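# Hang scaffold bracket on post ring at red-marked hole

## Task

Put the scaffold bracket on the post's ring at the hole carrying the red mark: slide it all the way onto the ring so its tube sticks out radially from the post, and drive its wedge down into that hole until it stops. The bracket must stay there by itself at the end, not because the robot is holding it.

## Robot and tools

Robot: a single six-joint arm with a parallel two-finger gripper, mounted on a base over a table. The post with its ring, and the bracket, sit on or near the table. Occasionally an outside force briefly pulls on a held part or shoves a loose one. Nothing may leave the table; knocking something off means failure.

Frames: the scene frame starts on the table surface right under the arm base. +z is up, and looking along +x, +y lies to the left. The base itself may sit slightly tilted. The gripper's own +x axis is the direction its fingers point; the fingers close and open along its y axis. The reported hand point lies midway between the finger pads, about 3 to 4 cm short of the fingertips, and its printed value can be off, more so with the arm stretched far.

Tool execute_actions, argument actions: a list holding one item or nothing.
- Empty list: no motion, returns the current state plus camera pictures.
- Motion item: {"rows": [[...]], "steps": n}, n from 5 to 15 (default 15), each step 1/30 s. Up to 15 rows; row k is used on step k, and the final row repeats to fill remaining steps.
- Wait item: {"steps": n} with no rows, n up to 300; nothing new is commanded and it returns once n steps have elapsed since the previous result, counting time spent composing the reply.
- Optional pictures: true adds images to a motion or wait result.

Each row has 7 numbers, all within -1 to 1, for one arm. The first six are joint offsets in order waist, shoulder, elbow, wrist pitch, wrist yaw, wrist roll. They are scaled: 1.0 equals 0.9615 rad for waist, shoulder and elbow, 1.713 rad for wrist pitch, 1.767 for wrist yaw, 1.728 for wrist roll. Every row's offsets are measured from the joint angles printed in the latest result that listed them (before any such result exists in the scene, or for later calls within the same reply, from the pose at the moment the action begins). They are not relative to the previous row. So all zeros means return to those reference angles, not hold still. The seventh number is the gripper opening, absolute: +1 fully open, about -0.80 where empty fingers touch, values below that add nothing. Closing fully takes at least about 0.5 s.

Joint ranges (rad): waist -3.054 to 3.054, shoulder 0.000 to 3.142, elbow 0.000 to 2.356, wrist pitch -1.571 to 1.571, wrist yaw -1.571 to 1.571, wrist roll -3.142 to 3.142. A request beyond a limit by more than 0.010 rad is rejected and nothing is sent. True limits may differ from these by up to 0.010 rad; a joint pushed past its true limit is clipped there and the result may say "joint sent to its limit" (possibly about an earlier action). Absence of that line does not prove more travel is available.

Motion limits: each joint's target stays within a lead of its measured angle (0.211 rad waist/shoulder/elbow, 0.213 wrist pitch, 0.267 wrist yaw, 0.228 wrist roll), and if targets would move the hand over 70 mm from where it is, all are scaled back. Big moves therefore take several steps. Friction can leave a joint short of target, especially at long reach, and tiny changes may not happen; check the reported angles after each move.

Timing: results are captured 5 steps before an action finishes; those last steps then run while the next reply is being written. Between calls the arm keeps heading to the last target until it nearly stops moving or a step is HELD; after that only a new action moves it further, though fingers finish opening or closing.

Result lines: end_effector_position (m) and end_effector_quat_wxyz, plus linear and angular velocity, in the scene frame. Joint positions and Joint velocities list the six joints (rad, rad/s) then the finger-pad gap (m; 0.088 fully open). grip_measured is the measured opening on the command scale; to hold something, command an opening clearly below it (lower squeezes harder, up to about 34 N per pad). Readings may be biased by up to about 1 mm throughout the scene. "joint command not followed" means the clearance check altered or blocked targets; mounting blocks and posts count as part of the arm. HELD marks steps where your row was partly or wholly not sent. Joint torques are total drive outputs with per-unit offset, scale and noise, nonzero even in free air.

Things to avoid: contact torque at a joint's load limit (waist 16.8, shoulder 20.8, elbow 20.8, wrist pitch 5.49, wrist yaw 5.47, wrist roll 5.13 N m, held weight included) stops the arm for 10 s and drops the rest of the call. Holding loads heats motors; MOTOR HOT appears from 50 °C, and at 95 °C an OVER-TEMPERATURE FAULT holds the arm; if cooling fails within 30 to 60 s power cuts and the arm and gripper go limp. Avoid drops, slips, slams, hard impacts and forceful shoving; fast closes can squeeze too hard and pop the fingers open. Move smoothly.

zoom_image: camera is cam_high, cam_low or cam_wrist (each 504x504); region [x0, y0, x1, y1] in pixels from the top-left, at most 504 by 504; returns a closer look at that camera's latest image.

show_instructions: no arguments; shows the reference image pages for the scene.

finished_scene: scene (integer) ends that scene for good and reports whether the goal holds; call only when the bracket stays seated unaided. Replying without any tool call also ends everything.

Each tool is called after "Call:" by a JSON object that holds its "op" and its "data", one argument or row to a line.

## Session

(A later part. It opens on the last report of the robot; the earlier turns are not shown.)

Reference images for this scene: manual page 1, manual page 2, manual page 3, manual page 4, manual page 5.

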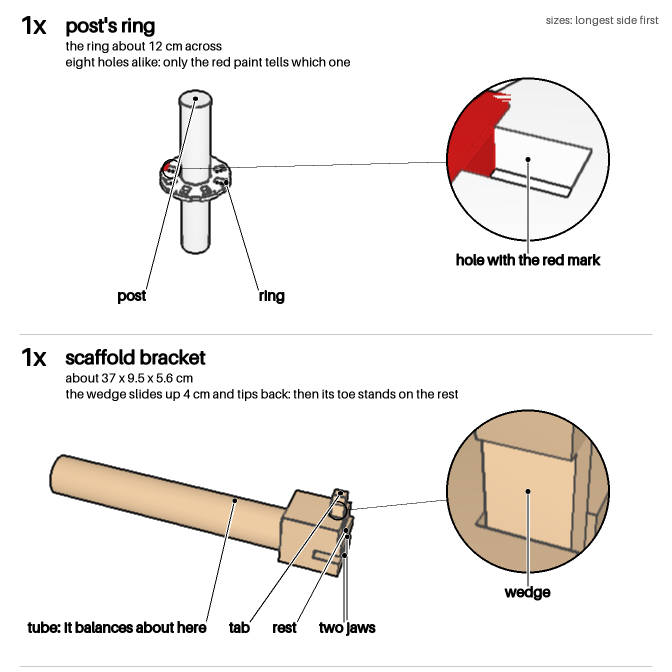

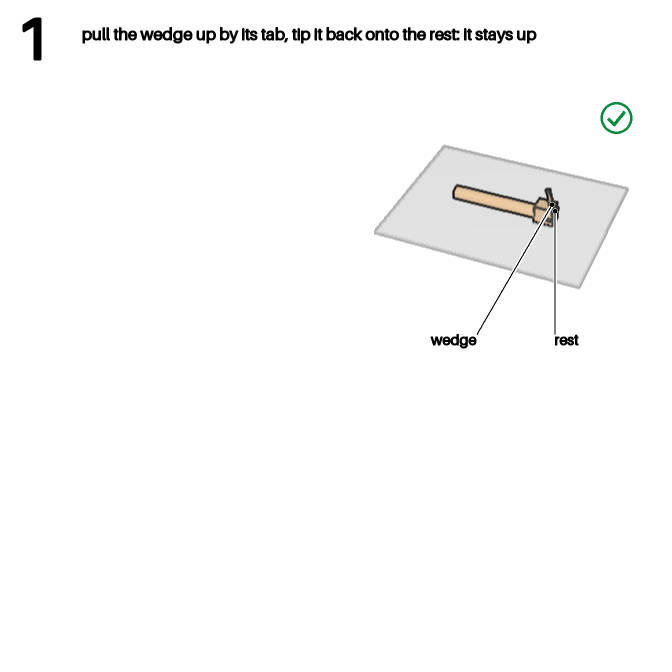

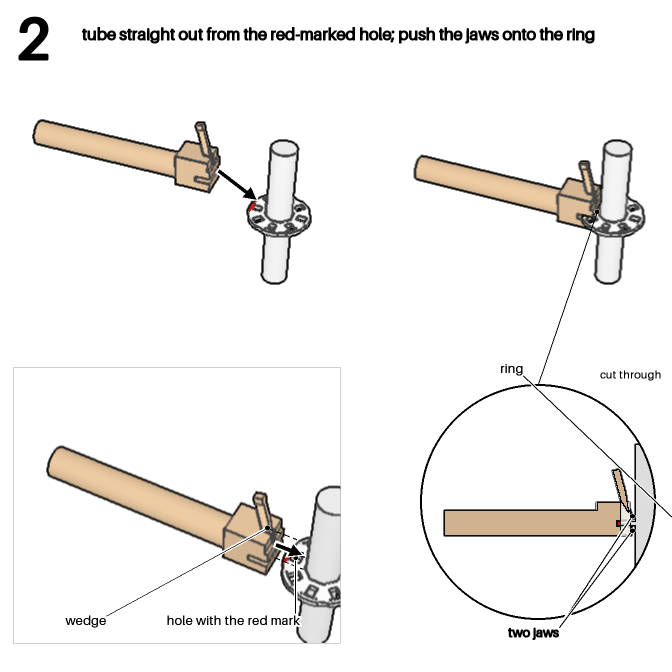

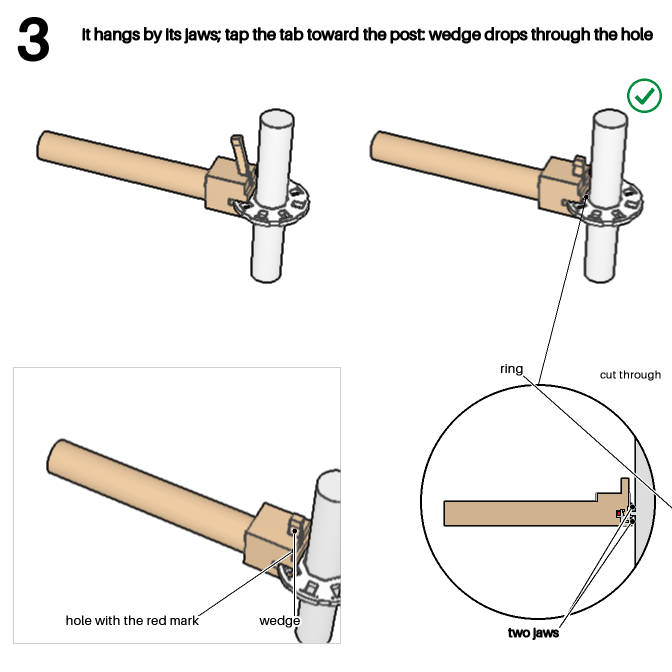

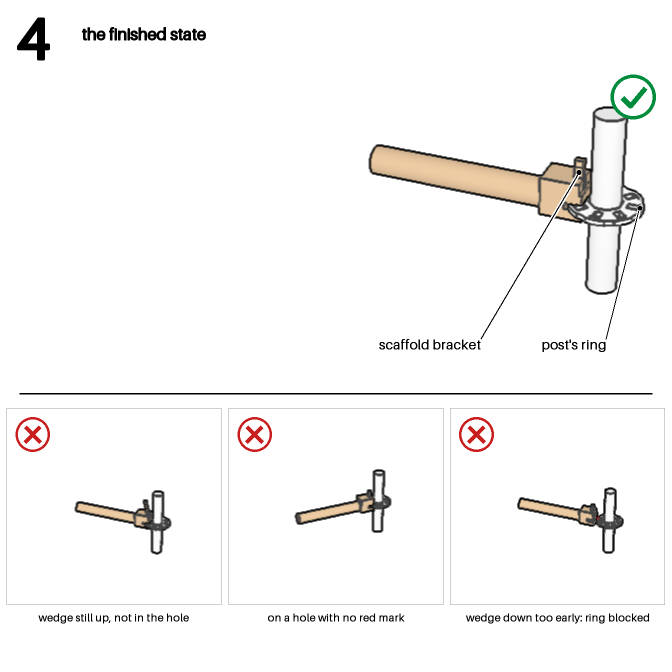

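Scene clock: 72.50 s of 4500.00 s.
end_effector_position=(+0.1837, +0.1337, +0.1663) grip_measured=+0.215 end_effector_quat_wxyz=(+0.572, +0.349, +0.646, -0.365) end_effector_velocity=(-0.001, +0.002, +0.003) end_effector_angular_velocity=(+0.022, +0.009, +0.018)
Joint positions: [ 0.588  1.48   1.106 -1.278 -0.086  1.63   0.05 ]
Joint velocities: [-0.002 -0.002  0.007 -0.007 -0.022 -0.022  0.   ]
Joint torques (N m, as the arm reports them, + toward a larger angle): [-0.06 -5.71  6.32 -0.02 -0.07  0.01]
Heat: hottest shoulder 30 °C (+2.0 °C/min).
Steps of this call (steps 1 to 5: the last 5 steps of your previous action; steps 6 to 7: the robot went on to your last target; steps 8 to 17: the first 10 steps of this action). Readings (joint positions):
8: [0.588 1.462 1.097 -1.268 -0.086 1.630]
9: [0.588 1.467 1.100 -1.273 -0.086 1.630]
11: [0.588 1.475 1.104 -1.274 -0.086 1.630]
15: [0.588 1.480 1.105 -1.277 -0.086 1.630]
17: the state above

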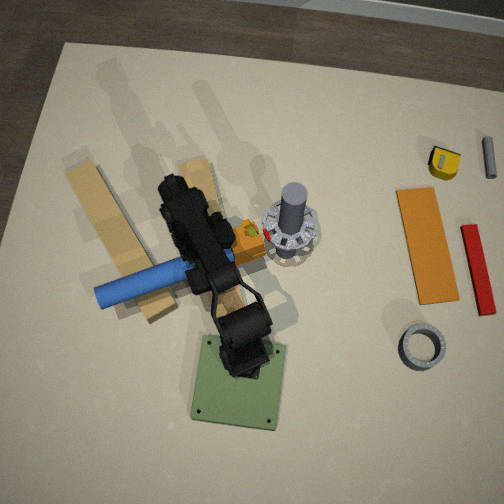

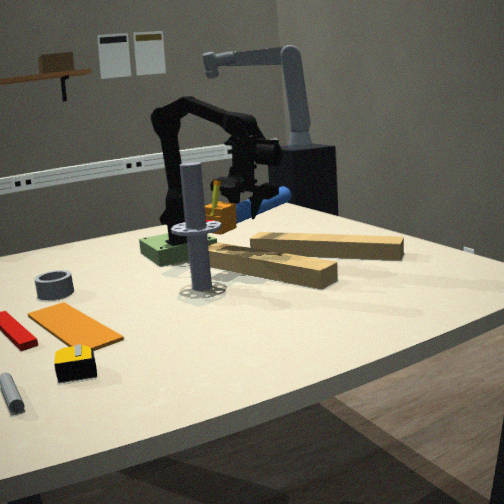

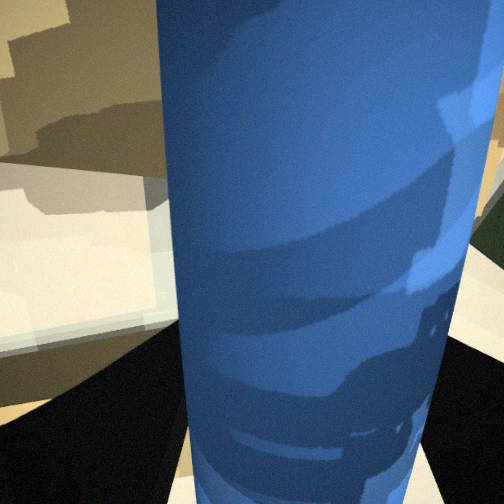

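Call:
{"op": "execute_actions", "data": {
  "actions": [
    {"rows": [[0,0,0.036,-0.0175,0,0,-1]], "steps": 15}
  ],
  "pictures": true
}}

Call:
{"op": "zoom_image", "data": {
  "camera": "cam_low",
  "region": [190, 180, 250, 240]
}}

Call:
{"op": "zoom_image", "data": {
  "camera": "cam_high",
  "region": [207, 165, 337, 295]
}}

Scene clock: 73.03 s of 4500.00 s.
end_effector_position=(+0.1824, +0.1329, +0.1694) grip_measured=+0.215 end_effector_quat_wxyz=(+0.570, +0.346, +0.648, -0.370) end_effector_velocity=(-0.005, -0.004, -0.001) end_effector_angular_velocity=(-0.006, +0.026, +0.014)
Joint positions: [ 0.588  1.483  1.12  -1.302 -0.086  1.63   0.05 ]
Joint velocities: [-0.007 -0.002 -0.007 -0.022 -0.007 -0.022 -0.   ]
Joint torques (N m, as the arm reports them, + toward a larger angle): [-0.07 -5.72  6.22 -0.06 -0.07 -0.01]
Heat: hottest shoulder 30 °C (+2.0 °C/min).
Steps of this call (steps 1 to 5: the last 5 steps of your previous action; step 6: the robot went on to your last target; steps 7 to 16: the first 10 steps of this action). Readings (joint positions):
7: [0.588 1.481 1.108 -1.281 -0.086 1.630]
8: [0.588 1.482 1.112 -1.289 -0.086 1.630]
10: [0.588 1.483 1.116 -1.297 -0.086 1.630]
14: [0.588 1.483 1.120 -1.300 -0.086 1.630]
16: the state above

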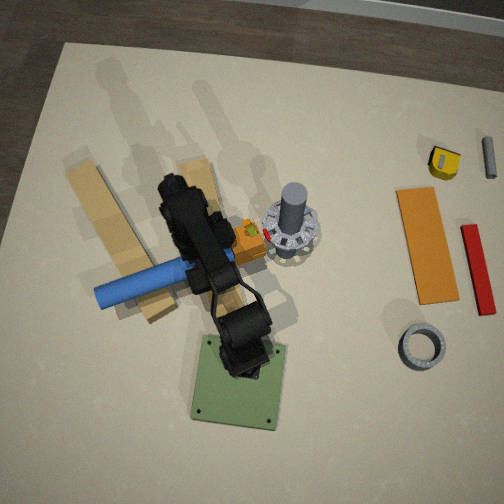

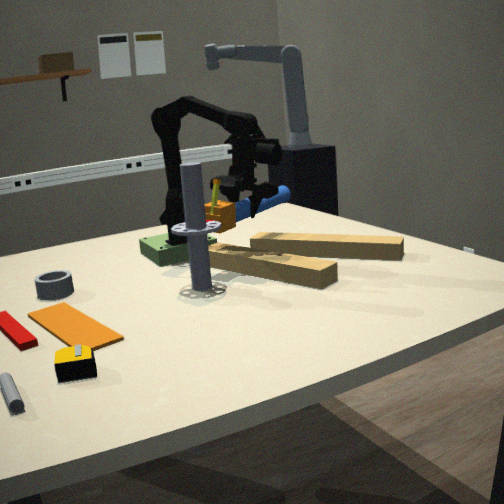

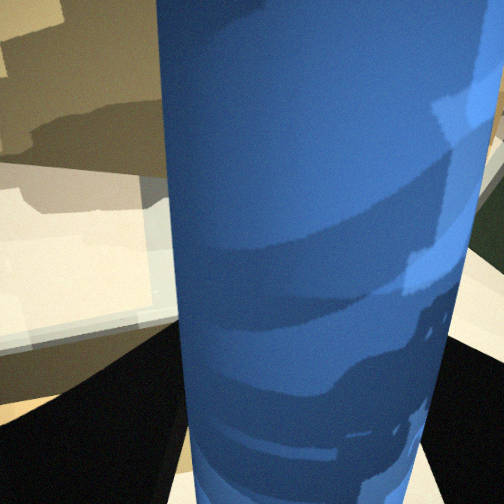

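Region (190, 180, 250, 240) of cam_low's 504x504 image, scaled by 8.400, with more detail than that image has.

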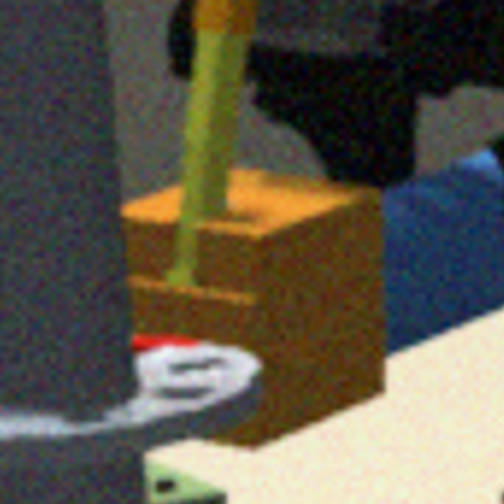

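Region (207, 165, 337, 295) of cam_high's 504x504 image, scaled by 3.877, with more detail than that image has.

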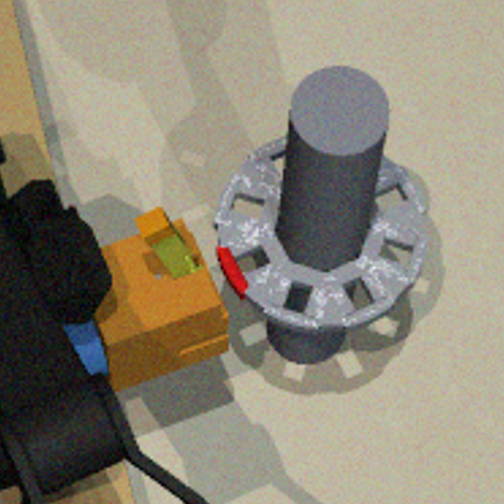

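Call:
{"op": "execute_actions", "data": {
  "actions": [
    {"rows": [[-0.008,-0.002,-0.0015,0,0,-0.0045,-1],[-0.016,-0.004,-0.003,0,0,-0.009,-1],[-0.024,-0.006,-0.0045,0,0,-0.0135,-1],[-0.032,-0.008,-0.006,0,0,-0.018,-1],[-0.04,-0.01,-0.0075,0,0,-0.0225,-1],[-0.048,-0.012,-0.009,0,0,-0.027,-1],[-0.056,-0.014,-0.0105,0,0,-0.0315,-1],[-0.064,-0.016,-0.012,0,0,-0.036,-1],[-0.072,-0.018,-0.0135,0,0,-0.0405,-1],[-0.08,-0.02,-0.015,0,0,-0.045,-1]], "steps": 15}
  ],
  "pictures": true
}}

Call:
{"op": "zoom_image", "data": {
  "camera": "cam_low",
  "region": [190, 180, 250, 240]
}}

Call:
{"op": "zoom_image", "data": {
  "camera": "cam_high",
  "region": [207, 165, 337, 295]
}}

Scene clock: 73.87 s of 4500.00 s.
end_effector_position=(+0.1854, +0.1224, +0.1663) grip_measured=+0.215 end_effector_quat_wxyz=(+0.564, +0.344, +0.654, -0.369) end_effector_velocity=(-0.007, -0.003, +0.005) end_effector_angular_velocity=(+0.157, +0.065, +0.038)
Joint positions: [ 0.536  1.483  1.106 -1.302 -0.094  1.575  0.05 ]
Joint velocities: [-0.1   -0.042 -0.027 -0.007 -0.154 -0.154  0.   ]
Joint torques (N m, as the arm reports them, + toward a larger angle): [-1.55 -7.17  4.59  0.29  0.41 -0.22]
Heat: hottest shoulder 30 °C (+2.0 °C/min).
Steps of this call (steps 1 to 5: the last 5 steps of your previous action; steps 6 to 15: the robot went on to your last target; steps 16 to 25: the first 10 steps of this action). Readings (joint positions):
16: [0.588 1.483 1.120 -1.302 -0.086 1.629]
17: [0.586 1.483 1.120 -1.302 -0.086 1.626]
19: [0.577 1.483 1.117 -1.302 -0.086 1.615]
23: [0.548 1.483 1.109 -1.302 -0.086 1.587]
25: the state above

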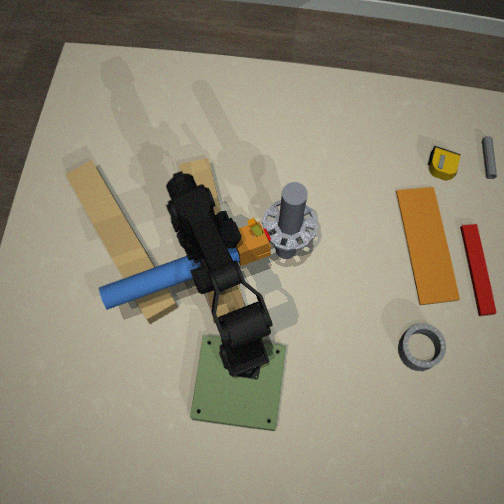

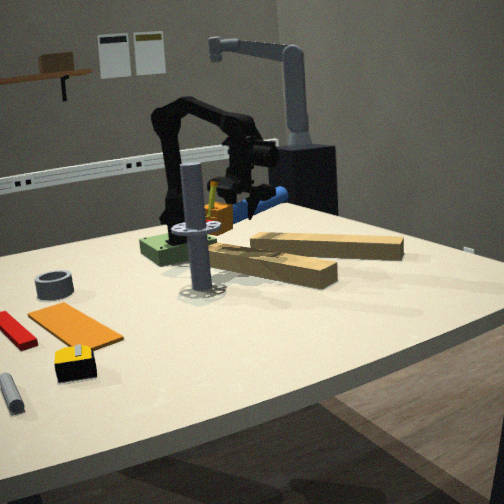

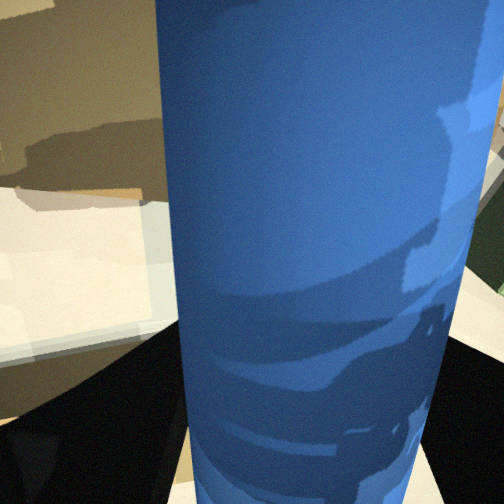

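Region (190, 180, 250, 240) of cam_low's 504x504 image, scaled by 8.400, with more detail than that image has.

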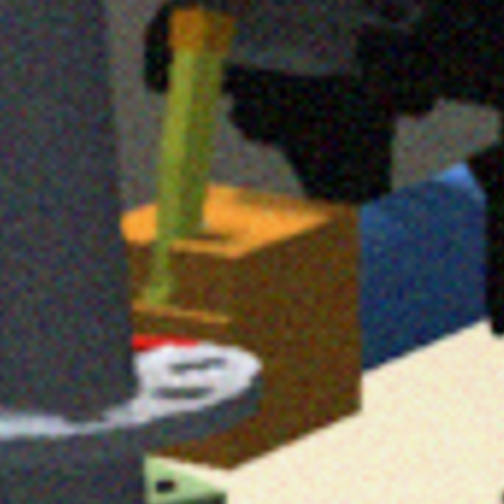

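Region (207, 165, 337, 295) of cam_high's 504x504 image, scaled by 3.877, with more detail than that image has.

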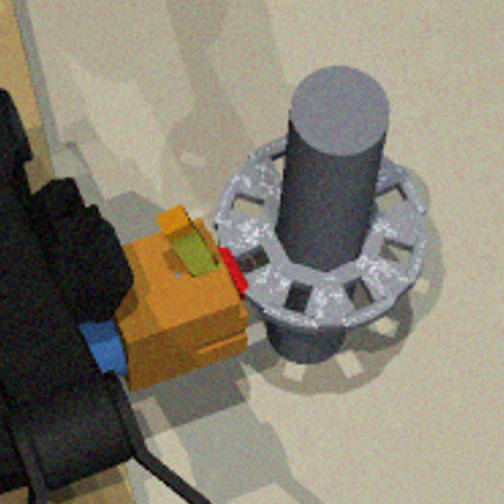

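Call:
{"op": "execute_actions", "data": {
  "actions": [
    {"rows": [[0.006,0,0.03,-0.0175,0,0.003,-1]], "steps": 15}
  ],
  "pictures": true
}}

Call:
{"op": "zoom_image", "data": {
  "camera": "cam_low",
  "region": [190, 180, 250, 240]
}}

Call:
{"op": "zoom_image", "data": {
  "camera": "cam_high",
  "region": [207, 165, 337, 295]
}}

Scene clock: 74.50 s of 4500.00 s.
end_effector_position=(+0.1826, +0.1217, +0.1684) grip_measured=+0.215 end_effector_quat_wxyz=(+0.560, +0.339, +0.657, -0.374) end_effector_velocity=(-0.006, -0.002, +0.002) end_effector_angular_velocity=(-0.009, +0.031, +0.009)
Joint positions: [ 0.539  1.485  1.115 -1.325 -0.095  1.577  0.05 ]
Joint velocities: [ 0.002  0.002  0.007 -0.037 -0.007 -0.007 -0.   ]
Joint torques (N m, as the arm reports them, + toward a larger angle): [ 0.21 -5.61  6.09 -0.19 -0.03  0.1 ]
Heat: hottest shoulder 30 °C (+2.0 °C/min).
Steps of this call (steps 1 to 5: the last 5 steps of your previous action; steps 6 to 9: the robot went on to your last target; steps 10 to 19: the first 10 steps of this action). Readings (joint positions):
10: [0.530 1.477 1.104 -1.304 -0.102 1.561]
11: [0.533 1.479 1.106 -1.309 -0.098 1.563]
13: [0.536 1.483 1.110 -1.319 -0.095 1.571]
17: [0.538 1.485 1.114 -1.324 -0.095 1.576]
19: the state above

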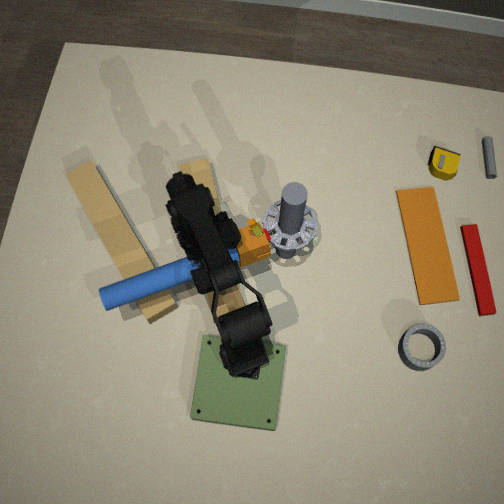

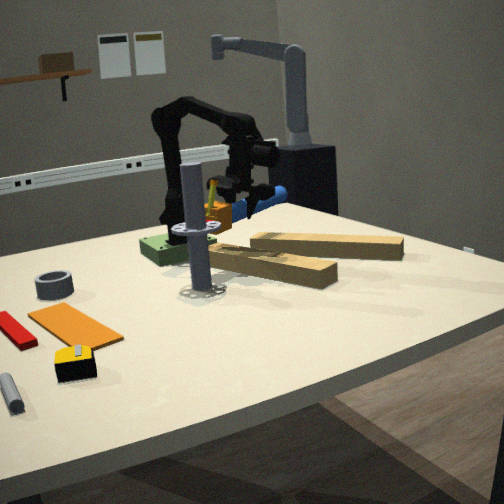

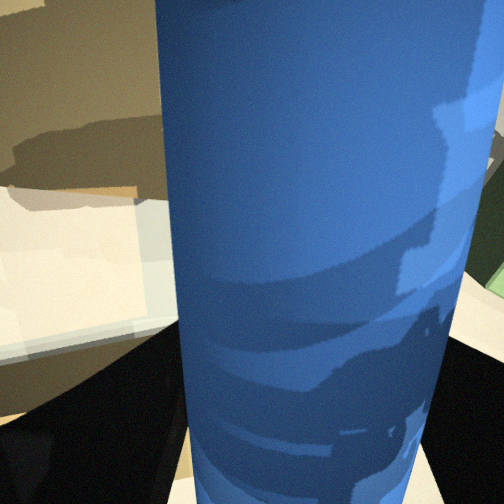

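Region (190, 180, 250, 240) of cam_low's 504x504 image, scaled by 8.400, with more detail than that image has.

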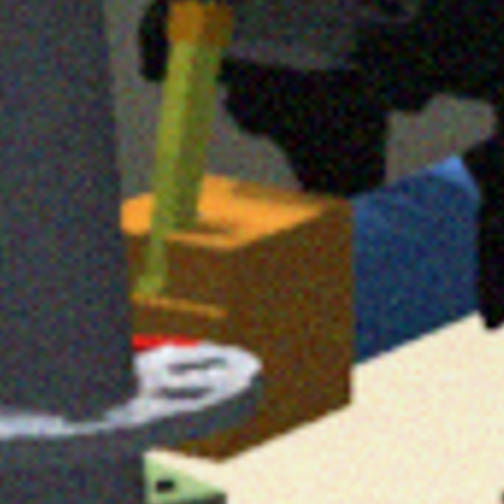

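Region (207, 165, 337, 295) of cam_high's 504x504 image, scaled by 3.877, with more detail than that image has.

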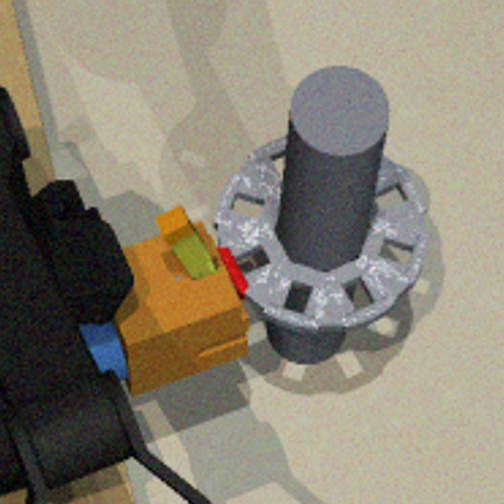

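Call:
{"op": "execute_actions", "data": {
  "actions": [
    {"rows": [[0,0,0.022,-0.009,0,0,-1]], "steps": 12}
  ]
}}

Call:
{"op": "execute_actions", "data": {
  "actions": [
    {"rows": [[-0.006,0,0,0,0,-0.0034,-1],[-0.012,0,0,0,0,-0.0068,-1],[-0.018,0,0,0,0,-0.01,-1],[-0.024,0,0,0,0,-0.0135,-1],[-0.03,0,0,0,0,-0.017,-1],[-0.036,0,0,0,0,-0.02,-1],[-0.042,0,0,0,0,-0.0235,-1]], "steps": 12}
  ],
  "pictures": true
}}

Call:
{"op": "zoom_image", "data": {
  "camera": "cam_low",
  "region": [190, 180, 250, 240]
}}

Call:
{"op": "zoom_image", "data": {
  "camera": "cam_high",
  "region": [207, 165, 337, 295]
}}

Scene clock: 75.00 s of 4500.00 s.
end_effector_position=(+0.1814, +0.1211, +0.1685) grip_measured=+0.215 end_effector_quat_wxyz=(+0.558, +0.336, +0.658, -0.377) end_effector_velocity=(+0.002, +0.002, -0.000) end_effector_angular_velocity=(+0.011, -0.003, +0.004)
Joint positions: [ 0.539  1.488  1.117 -1.333 -0.095  1.577  0.05 ]
Joint velocities: [-0.002  0.002  0.002  0.007 -0.007 -0.007 -0.   ]
Joint torques (N m, as the arm reports them, + toward a larger angle): [-0.1  -5.71  6.07 -0.21 -0.07 -0.01]
Heat: hottest shoulder 30 °C (+2.0 °C/min).
Steps of this call (steps 1 to 5: the last 5 steps of your previous action; steps 6 to 8: the robot went on to your last target; steps 9 to 15: the first 7 steps of this action). Readings (joint positions):
9: [0.539 1.486 1.116 -1.327 -0.095 1.577]
10: [0.539 1.487 1.116 -1.329 -0.095 1.577]
12: [0.539 1.487 1.117 -1.333 -0.095 1.577]
15: the state above

Scene clock: 75.40 s of 4500.00 s.
end_effector_position=(+0.1817, +0.1200, +0.1681) grip_measured=+0.215 end_effector_quat_wxyz=(+0.554, +0.337, +0.664, -0.374) end_effector_velocity=(-0.005, -0.005, +0.003) end_effector_angular_velocity=(+0.098, +0.081, +0.024)
Joint positions: [ 0.525  1.49   1.116 -1.335 -0.108  1.558  0.05 ]
Joint velocities: [-0.085 -0.002 -0.002 -0.037 -0.11  -0.125 -0.   ]
Joint torques (N m, as the arm reports them, + toward a larger angle): [-1.88 -5.55  4.46  0.26  0.58 -0.29]
Heat: hottest shoulder 30 °C (+2.0 °C/min).
Steps of this call (steps 1 to 5: the last 5 steps of your previous action; steps 6 to 12: the first 7 steps of this action, its rows measured from where the robot was after step 5). Readings (joint positions):
5: [0.539 1.488 1.117 -1.334 -0.095 1.577]
6: [0.539 1.488 1.117 -1.334 -0.095 1.577]
7: [0.538 1.489 1.117 -1.334 -0.095 1.574]
9: [0.533 1.490 1.116 -1.334 -0.098 1.567]
12: the state above

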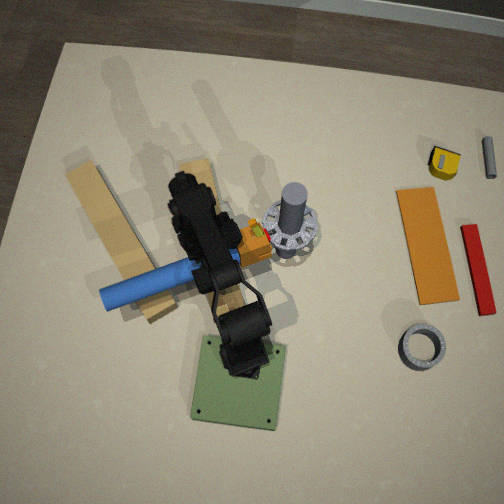

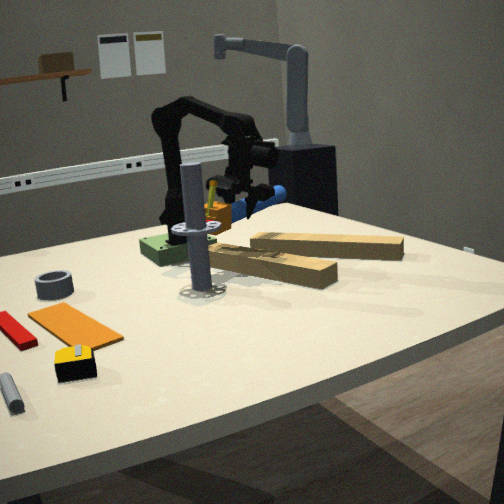

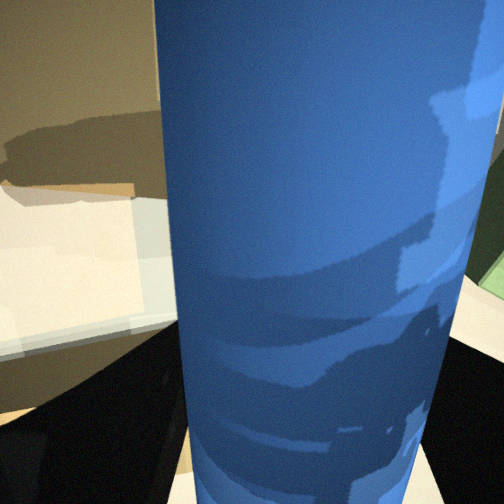

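Region (190, 180, 250, 240) of cam_low's 504x504 image, scaled by 8.400, with more detail than that image has.

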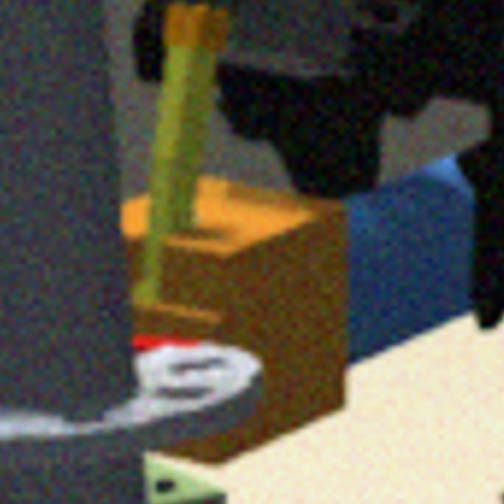

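Region (207, 165, 337, 295) of cam_high's 504x504 image, scaled by 3.877, with more detail than that image has.

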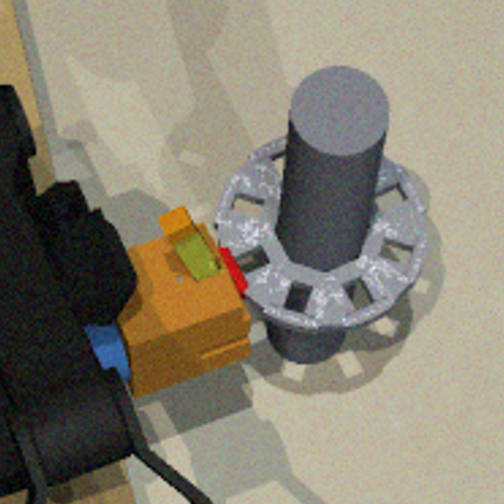

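Call:
{"op": "execute_actions", "data": {
  "actions": [
    {"rows": [[0.012,0,0.035,-0.015,0,0.007,-1]], "steps": 15}
  ],
  "pictures": true
}}

Call:
{"op": "zoom_image", "data": {
  "camera": "cam_low",
  "region": [190, 180, 250, 240]
}}

Call:
{"op": "zoom_image", "data": {
  "camera": "cam_high",
  "region": [207, 165, 337, 295]
}}

Scene clock: 76.23 s of 4500.00 s.
end_effector_position=(+0.1804, +0.1211, +0.1709) grip_measured=+0.215 end_effector_quat_wxyz=(+0.553, +0.333, +0.664, -0.377) end_effector_velocity=(-0.004, -0.001, +0.001) end_effector_angular_velocity=(-0.006, +0.023, -0.006)
Joint positions: [ 0.533  1.494  1.13  -1.353 -0.106  1.566  0.05 ]
Joint velocities: [ 0.002  0.002  0.002 -0.022 -0.007  0.007 -0.   ]
Joint torques (N m, as the arm reports them, + toward a larger angle): [ 0.25 -5.81  6.01 -0.24 -0.17  0.07]
Heat: hottest shoulder 30 °C (+1.0 °C/min).
Steps of this call (steps 1 to 5: the last 5 steps of your previous action; steps 6 to 15: the robot went on to your last target; steps 16 to 25: the first 10 steps of this action). Readings (joint positions):
16: [0.520 1.490 1.114 -1.336 -0.114 1.547]
17: [0.524 1.492 1.117 -1.340 -0.110 1.550]
19: [0.528 1.494 1.123 -1.348 -0.106 1.559]
23: [0.533 1.494 1.129 -1.352 -0.106 1.565]
25: the state above

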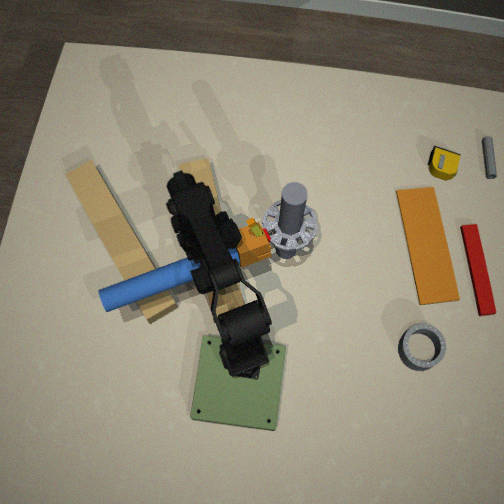

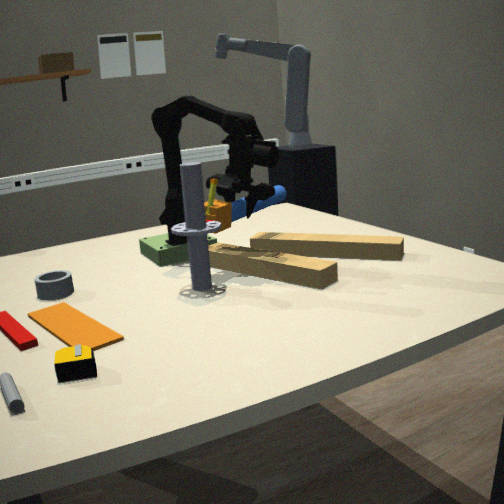

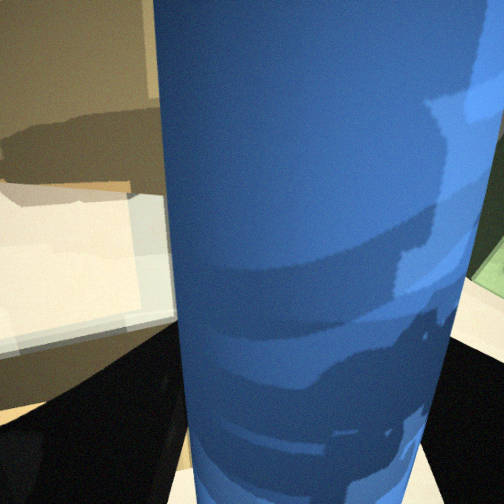

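Region (190, 180, 250, 240) of cam_low's 504x504 image, scaled by 8.400, with more detail than that image has.

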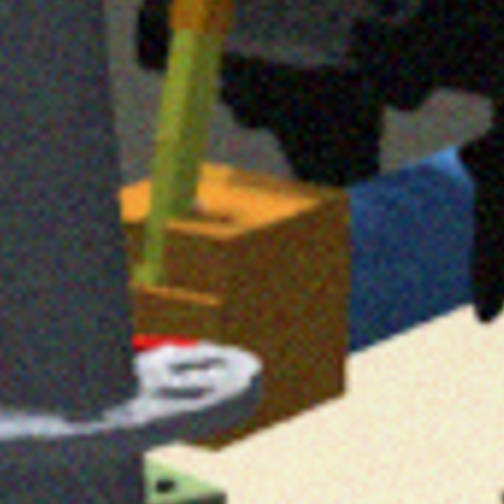

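Region (207, 165, 337, 295) of cam_high's 504x504 image, scaled by 3.877, with more detail than that image has.

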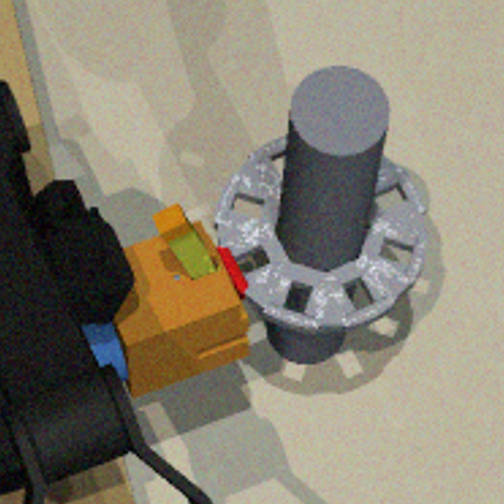

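Call:
{"op": "execute_actions", "data": {
  "actions": [
    {"rows": [[-0.006,0,0,0,0,-0.0034,-1],[-0.012,0,0,0,0,-0.0068,-1],[-0.018,0,0,0,0,-0.01,-1],[-0.024,0,0,0,0,-0.0135,-1],[-0.03,0,0,0,0,-0.017,-1],[-0.036,0,0,0,0,-0.02,-1],[-0.042,0,0,0,0,-0.0235,-1],[-0.048,0,0,0,0,-0.027,-1],[-0.054,0,0,0,0,-0.03,-1]], "steps": 14}
  ],
  "pictures": true
}}

Call:
{"op": "zoom_image", "data": {
  "camera": "cam_low",
  "region": [190, 180, 250, 240]
}}

Call:
{"op": "zoom_image", "data": {
  "camera": "cam_high",
  "region": [207, 165, 337, 295]
}}

Scene clock: 76.77 s of 4500.00 s.
end_effector_position=(+0.1812, +0.1191, +0.1706) grip_measured=+0.215 end_effector_quat_wxyz=(+0.546, +0.335, +0.672, -0.372) end_effector_velocity=(-0.003, -0.008, +0.000) end_effector_angular_velocity=(+0.110, +0.073, +0.036)
Joint positions: [ 0.511  1.496  1.129 -1.355 -0.125  1.537  0.05 ]
Joint velocities: [-0.1   -0.007 -0.017 -0.022 -0.11  -0.154 -0.   ]
Joint torques (N m, as the arm reports them, + toward a larger angle): [-2.18 -5.51  4.48  0.33  0.82 -0.32]
Heat: hottest shoulder 30 °C (+1.0 °C/min).
Steps of this call (steps 1 to 5: the last 5 steps of your previous action; steps 6 to 7: the robot went on to your last target; steps 8 to 16: the first 9 steps of this action). Readings (joint positions):
8: [0.534 1.494 1.130 -1.354 -0.106 1.567]
9: [0.533 1.495 1.130 -1.354 -0.106 1.565]
11: [0.527 1.495 1.129 -1.354 -0.106 1.556]
15: [0.514 1.496 1.129 -1.355 -0.121 1.542]
16: the state above

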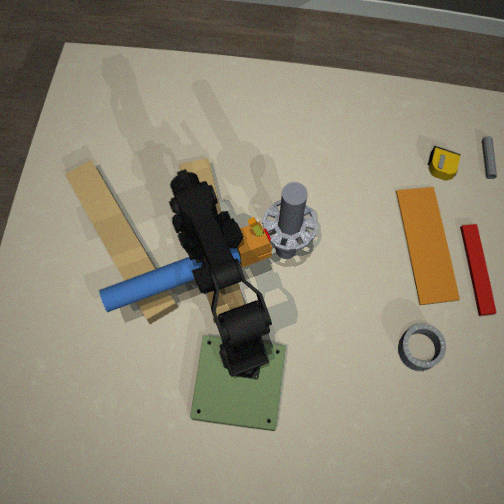

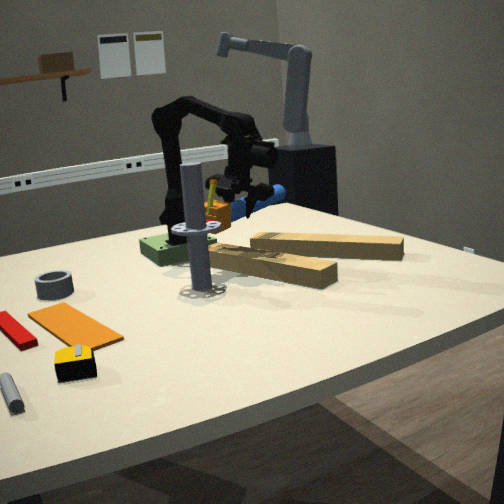

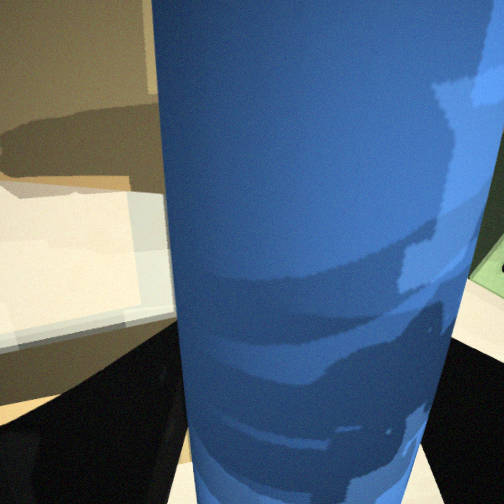

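Region (190, 180, 250, 240) of cam_low's 504x504 image, scaled by 8.400, with more detail than that image has.

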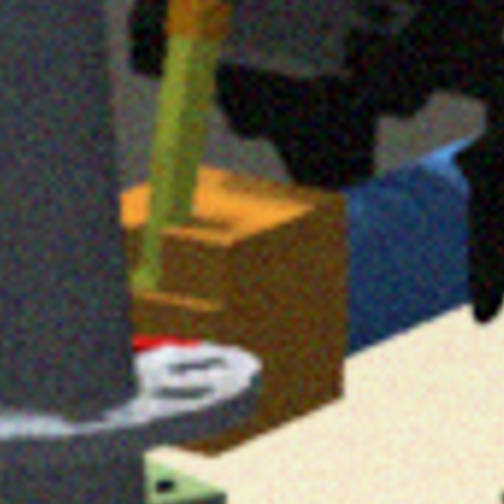

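Region (207, 165, 337, 295) of cam_high's 504x504 image, scaled by 3.877, with more detail than that image has.

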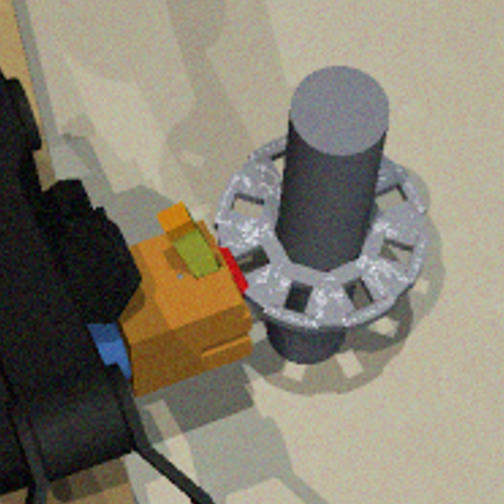

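Call:
{"op": "execute_actions", "data": {
  "actions": [
    {"rows": [[0.02,0,0,0,0.004,0.011,-1]], "steps": 10}
  ]
}}

Call:
{"op": "show_instructions", "data": {

}}

Scene clock: 77.10 s of 4500.00 s.
end_effector_position=(+0.1800, +0.1197, +0.1689) grip_measured=+0.215 end_effector_quat_wxyz=(+0.549, +0.330, +0.670, -0.376) end_effector_velocity=(-0.010, +0.011, +0.000) end_effector_angular_velocity=(-0.012, +0.012, -0.019)
Joint positions: [ 0.523  1.499  1.125 -1.354 -0.115  1.547  0.05 ]
Joint velocities: [ 0.061 -0.002 -0.002 -0.007 -0.007  0.081 -0.   ]
Joint torques (N m, as the arm reports them, + toward a larger angle): [ 0.21 -5.79  4.63  0.09 -0.14  0.07]
Heat: hottest shoulder 30 °C (+1.0 °C/min).
Steps of this call (steps 1 to 5: the last 5 steps of your previous action; steps 6 to 10: the first 5 steps of this action). Readings (joint positions):
6: [0.508 1.496 1.126 -1.356 -0.129 1.528]
7: [0.513 1.497 1.125 -1.355 -0.122 1.534]
9: [0.520 1.499 1.125 -1.354 -0.115 1.544]
10: the state above

Reference images for this scene: manual page 1, manual page 2, manual page 3, manual page 4, manual page 5.

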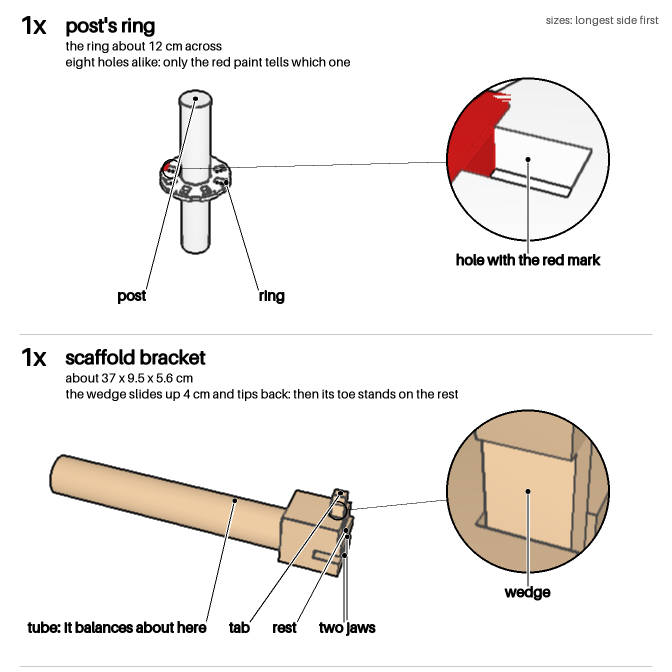

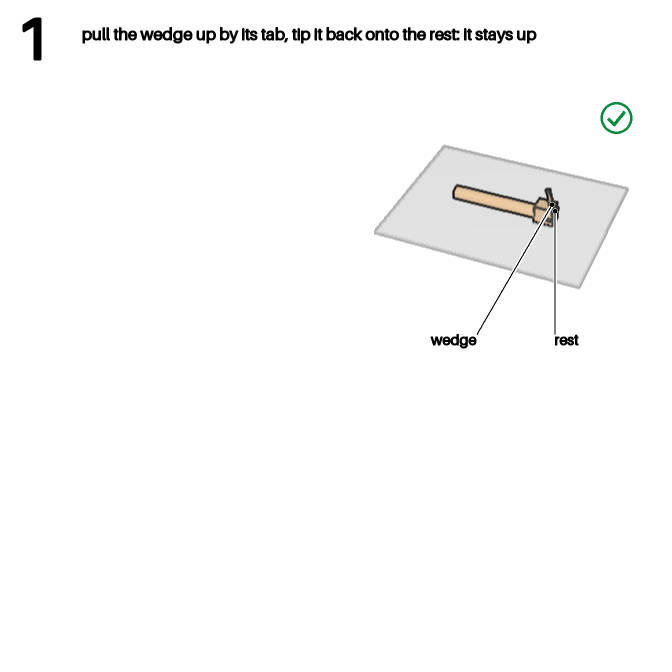

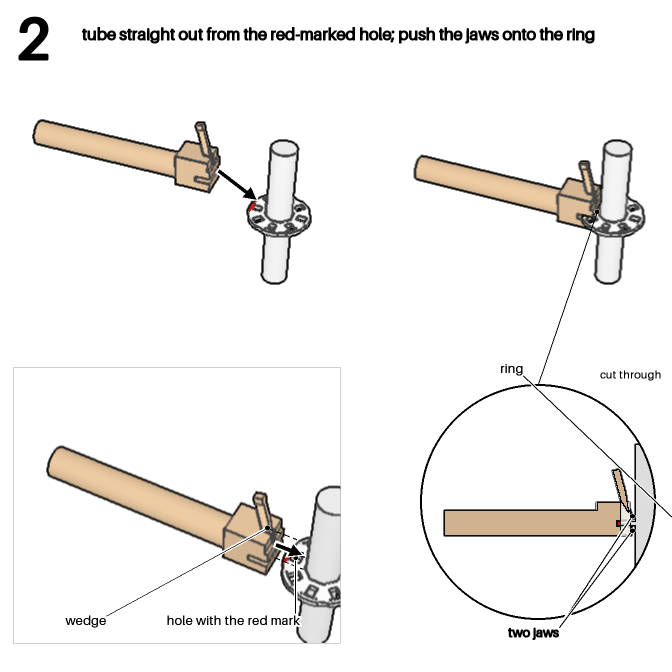

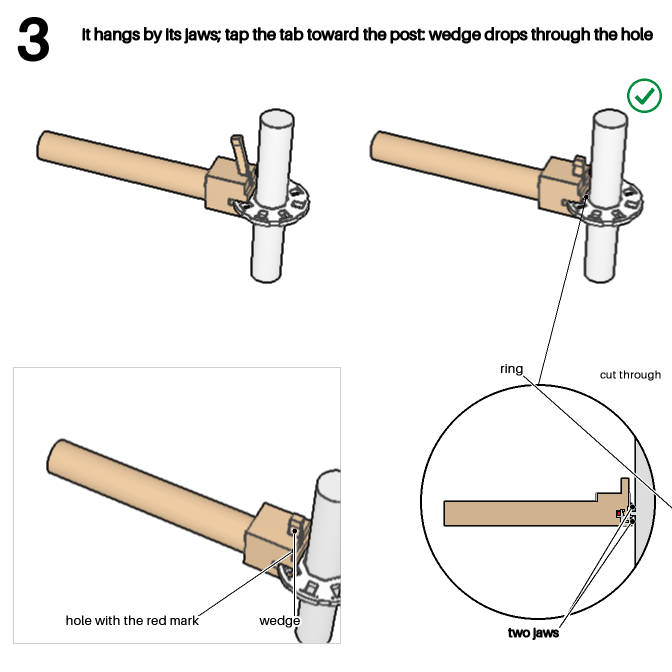

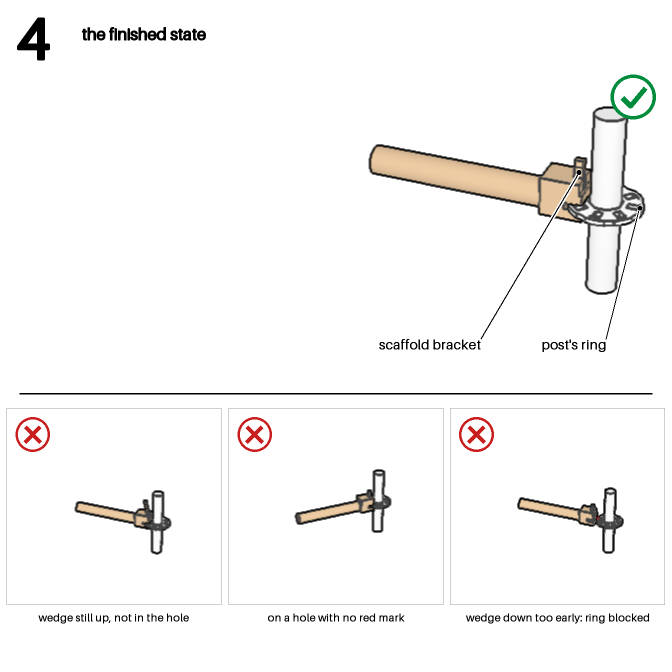

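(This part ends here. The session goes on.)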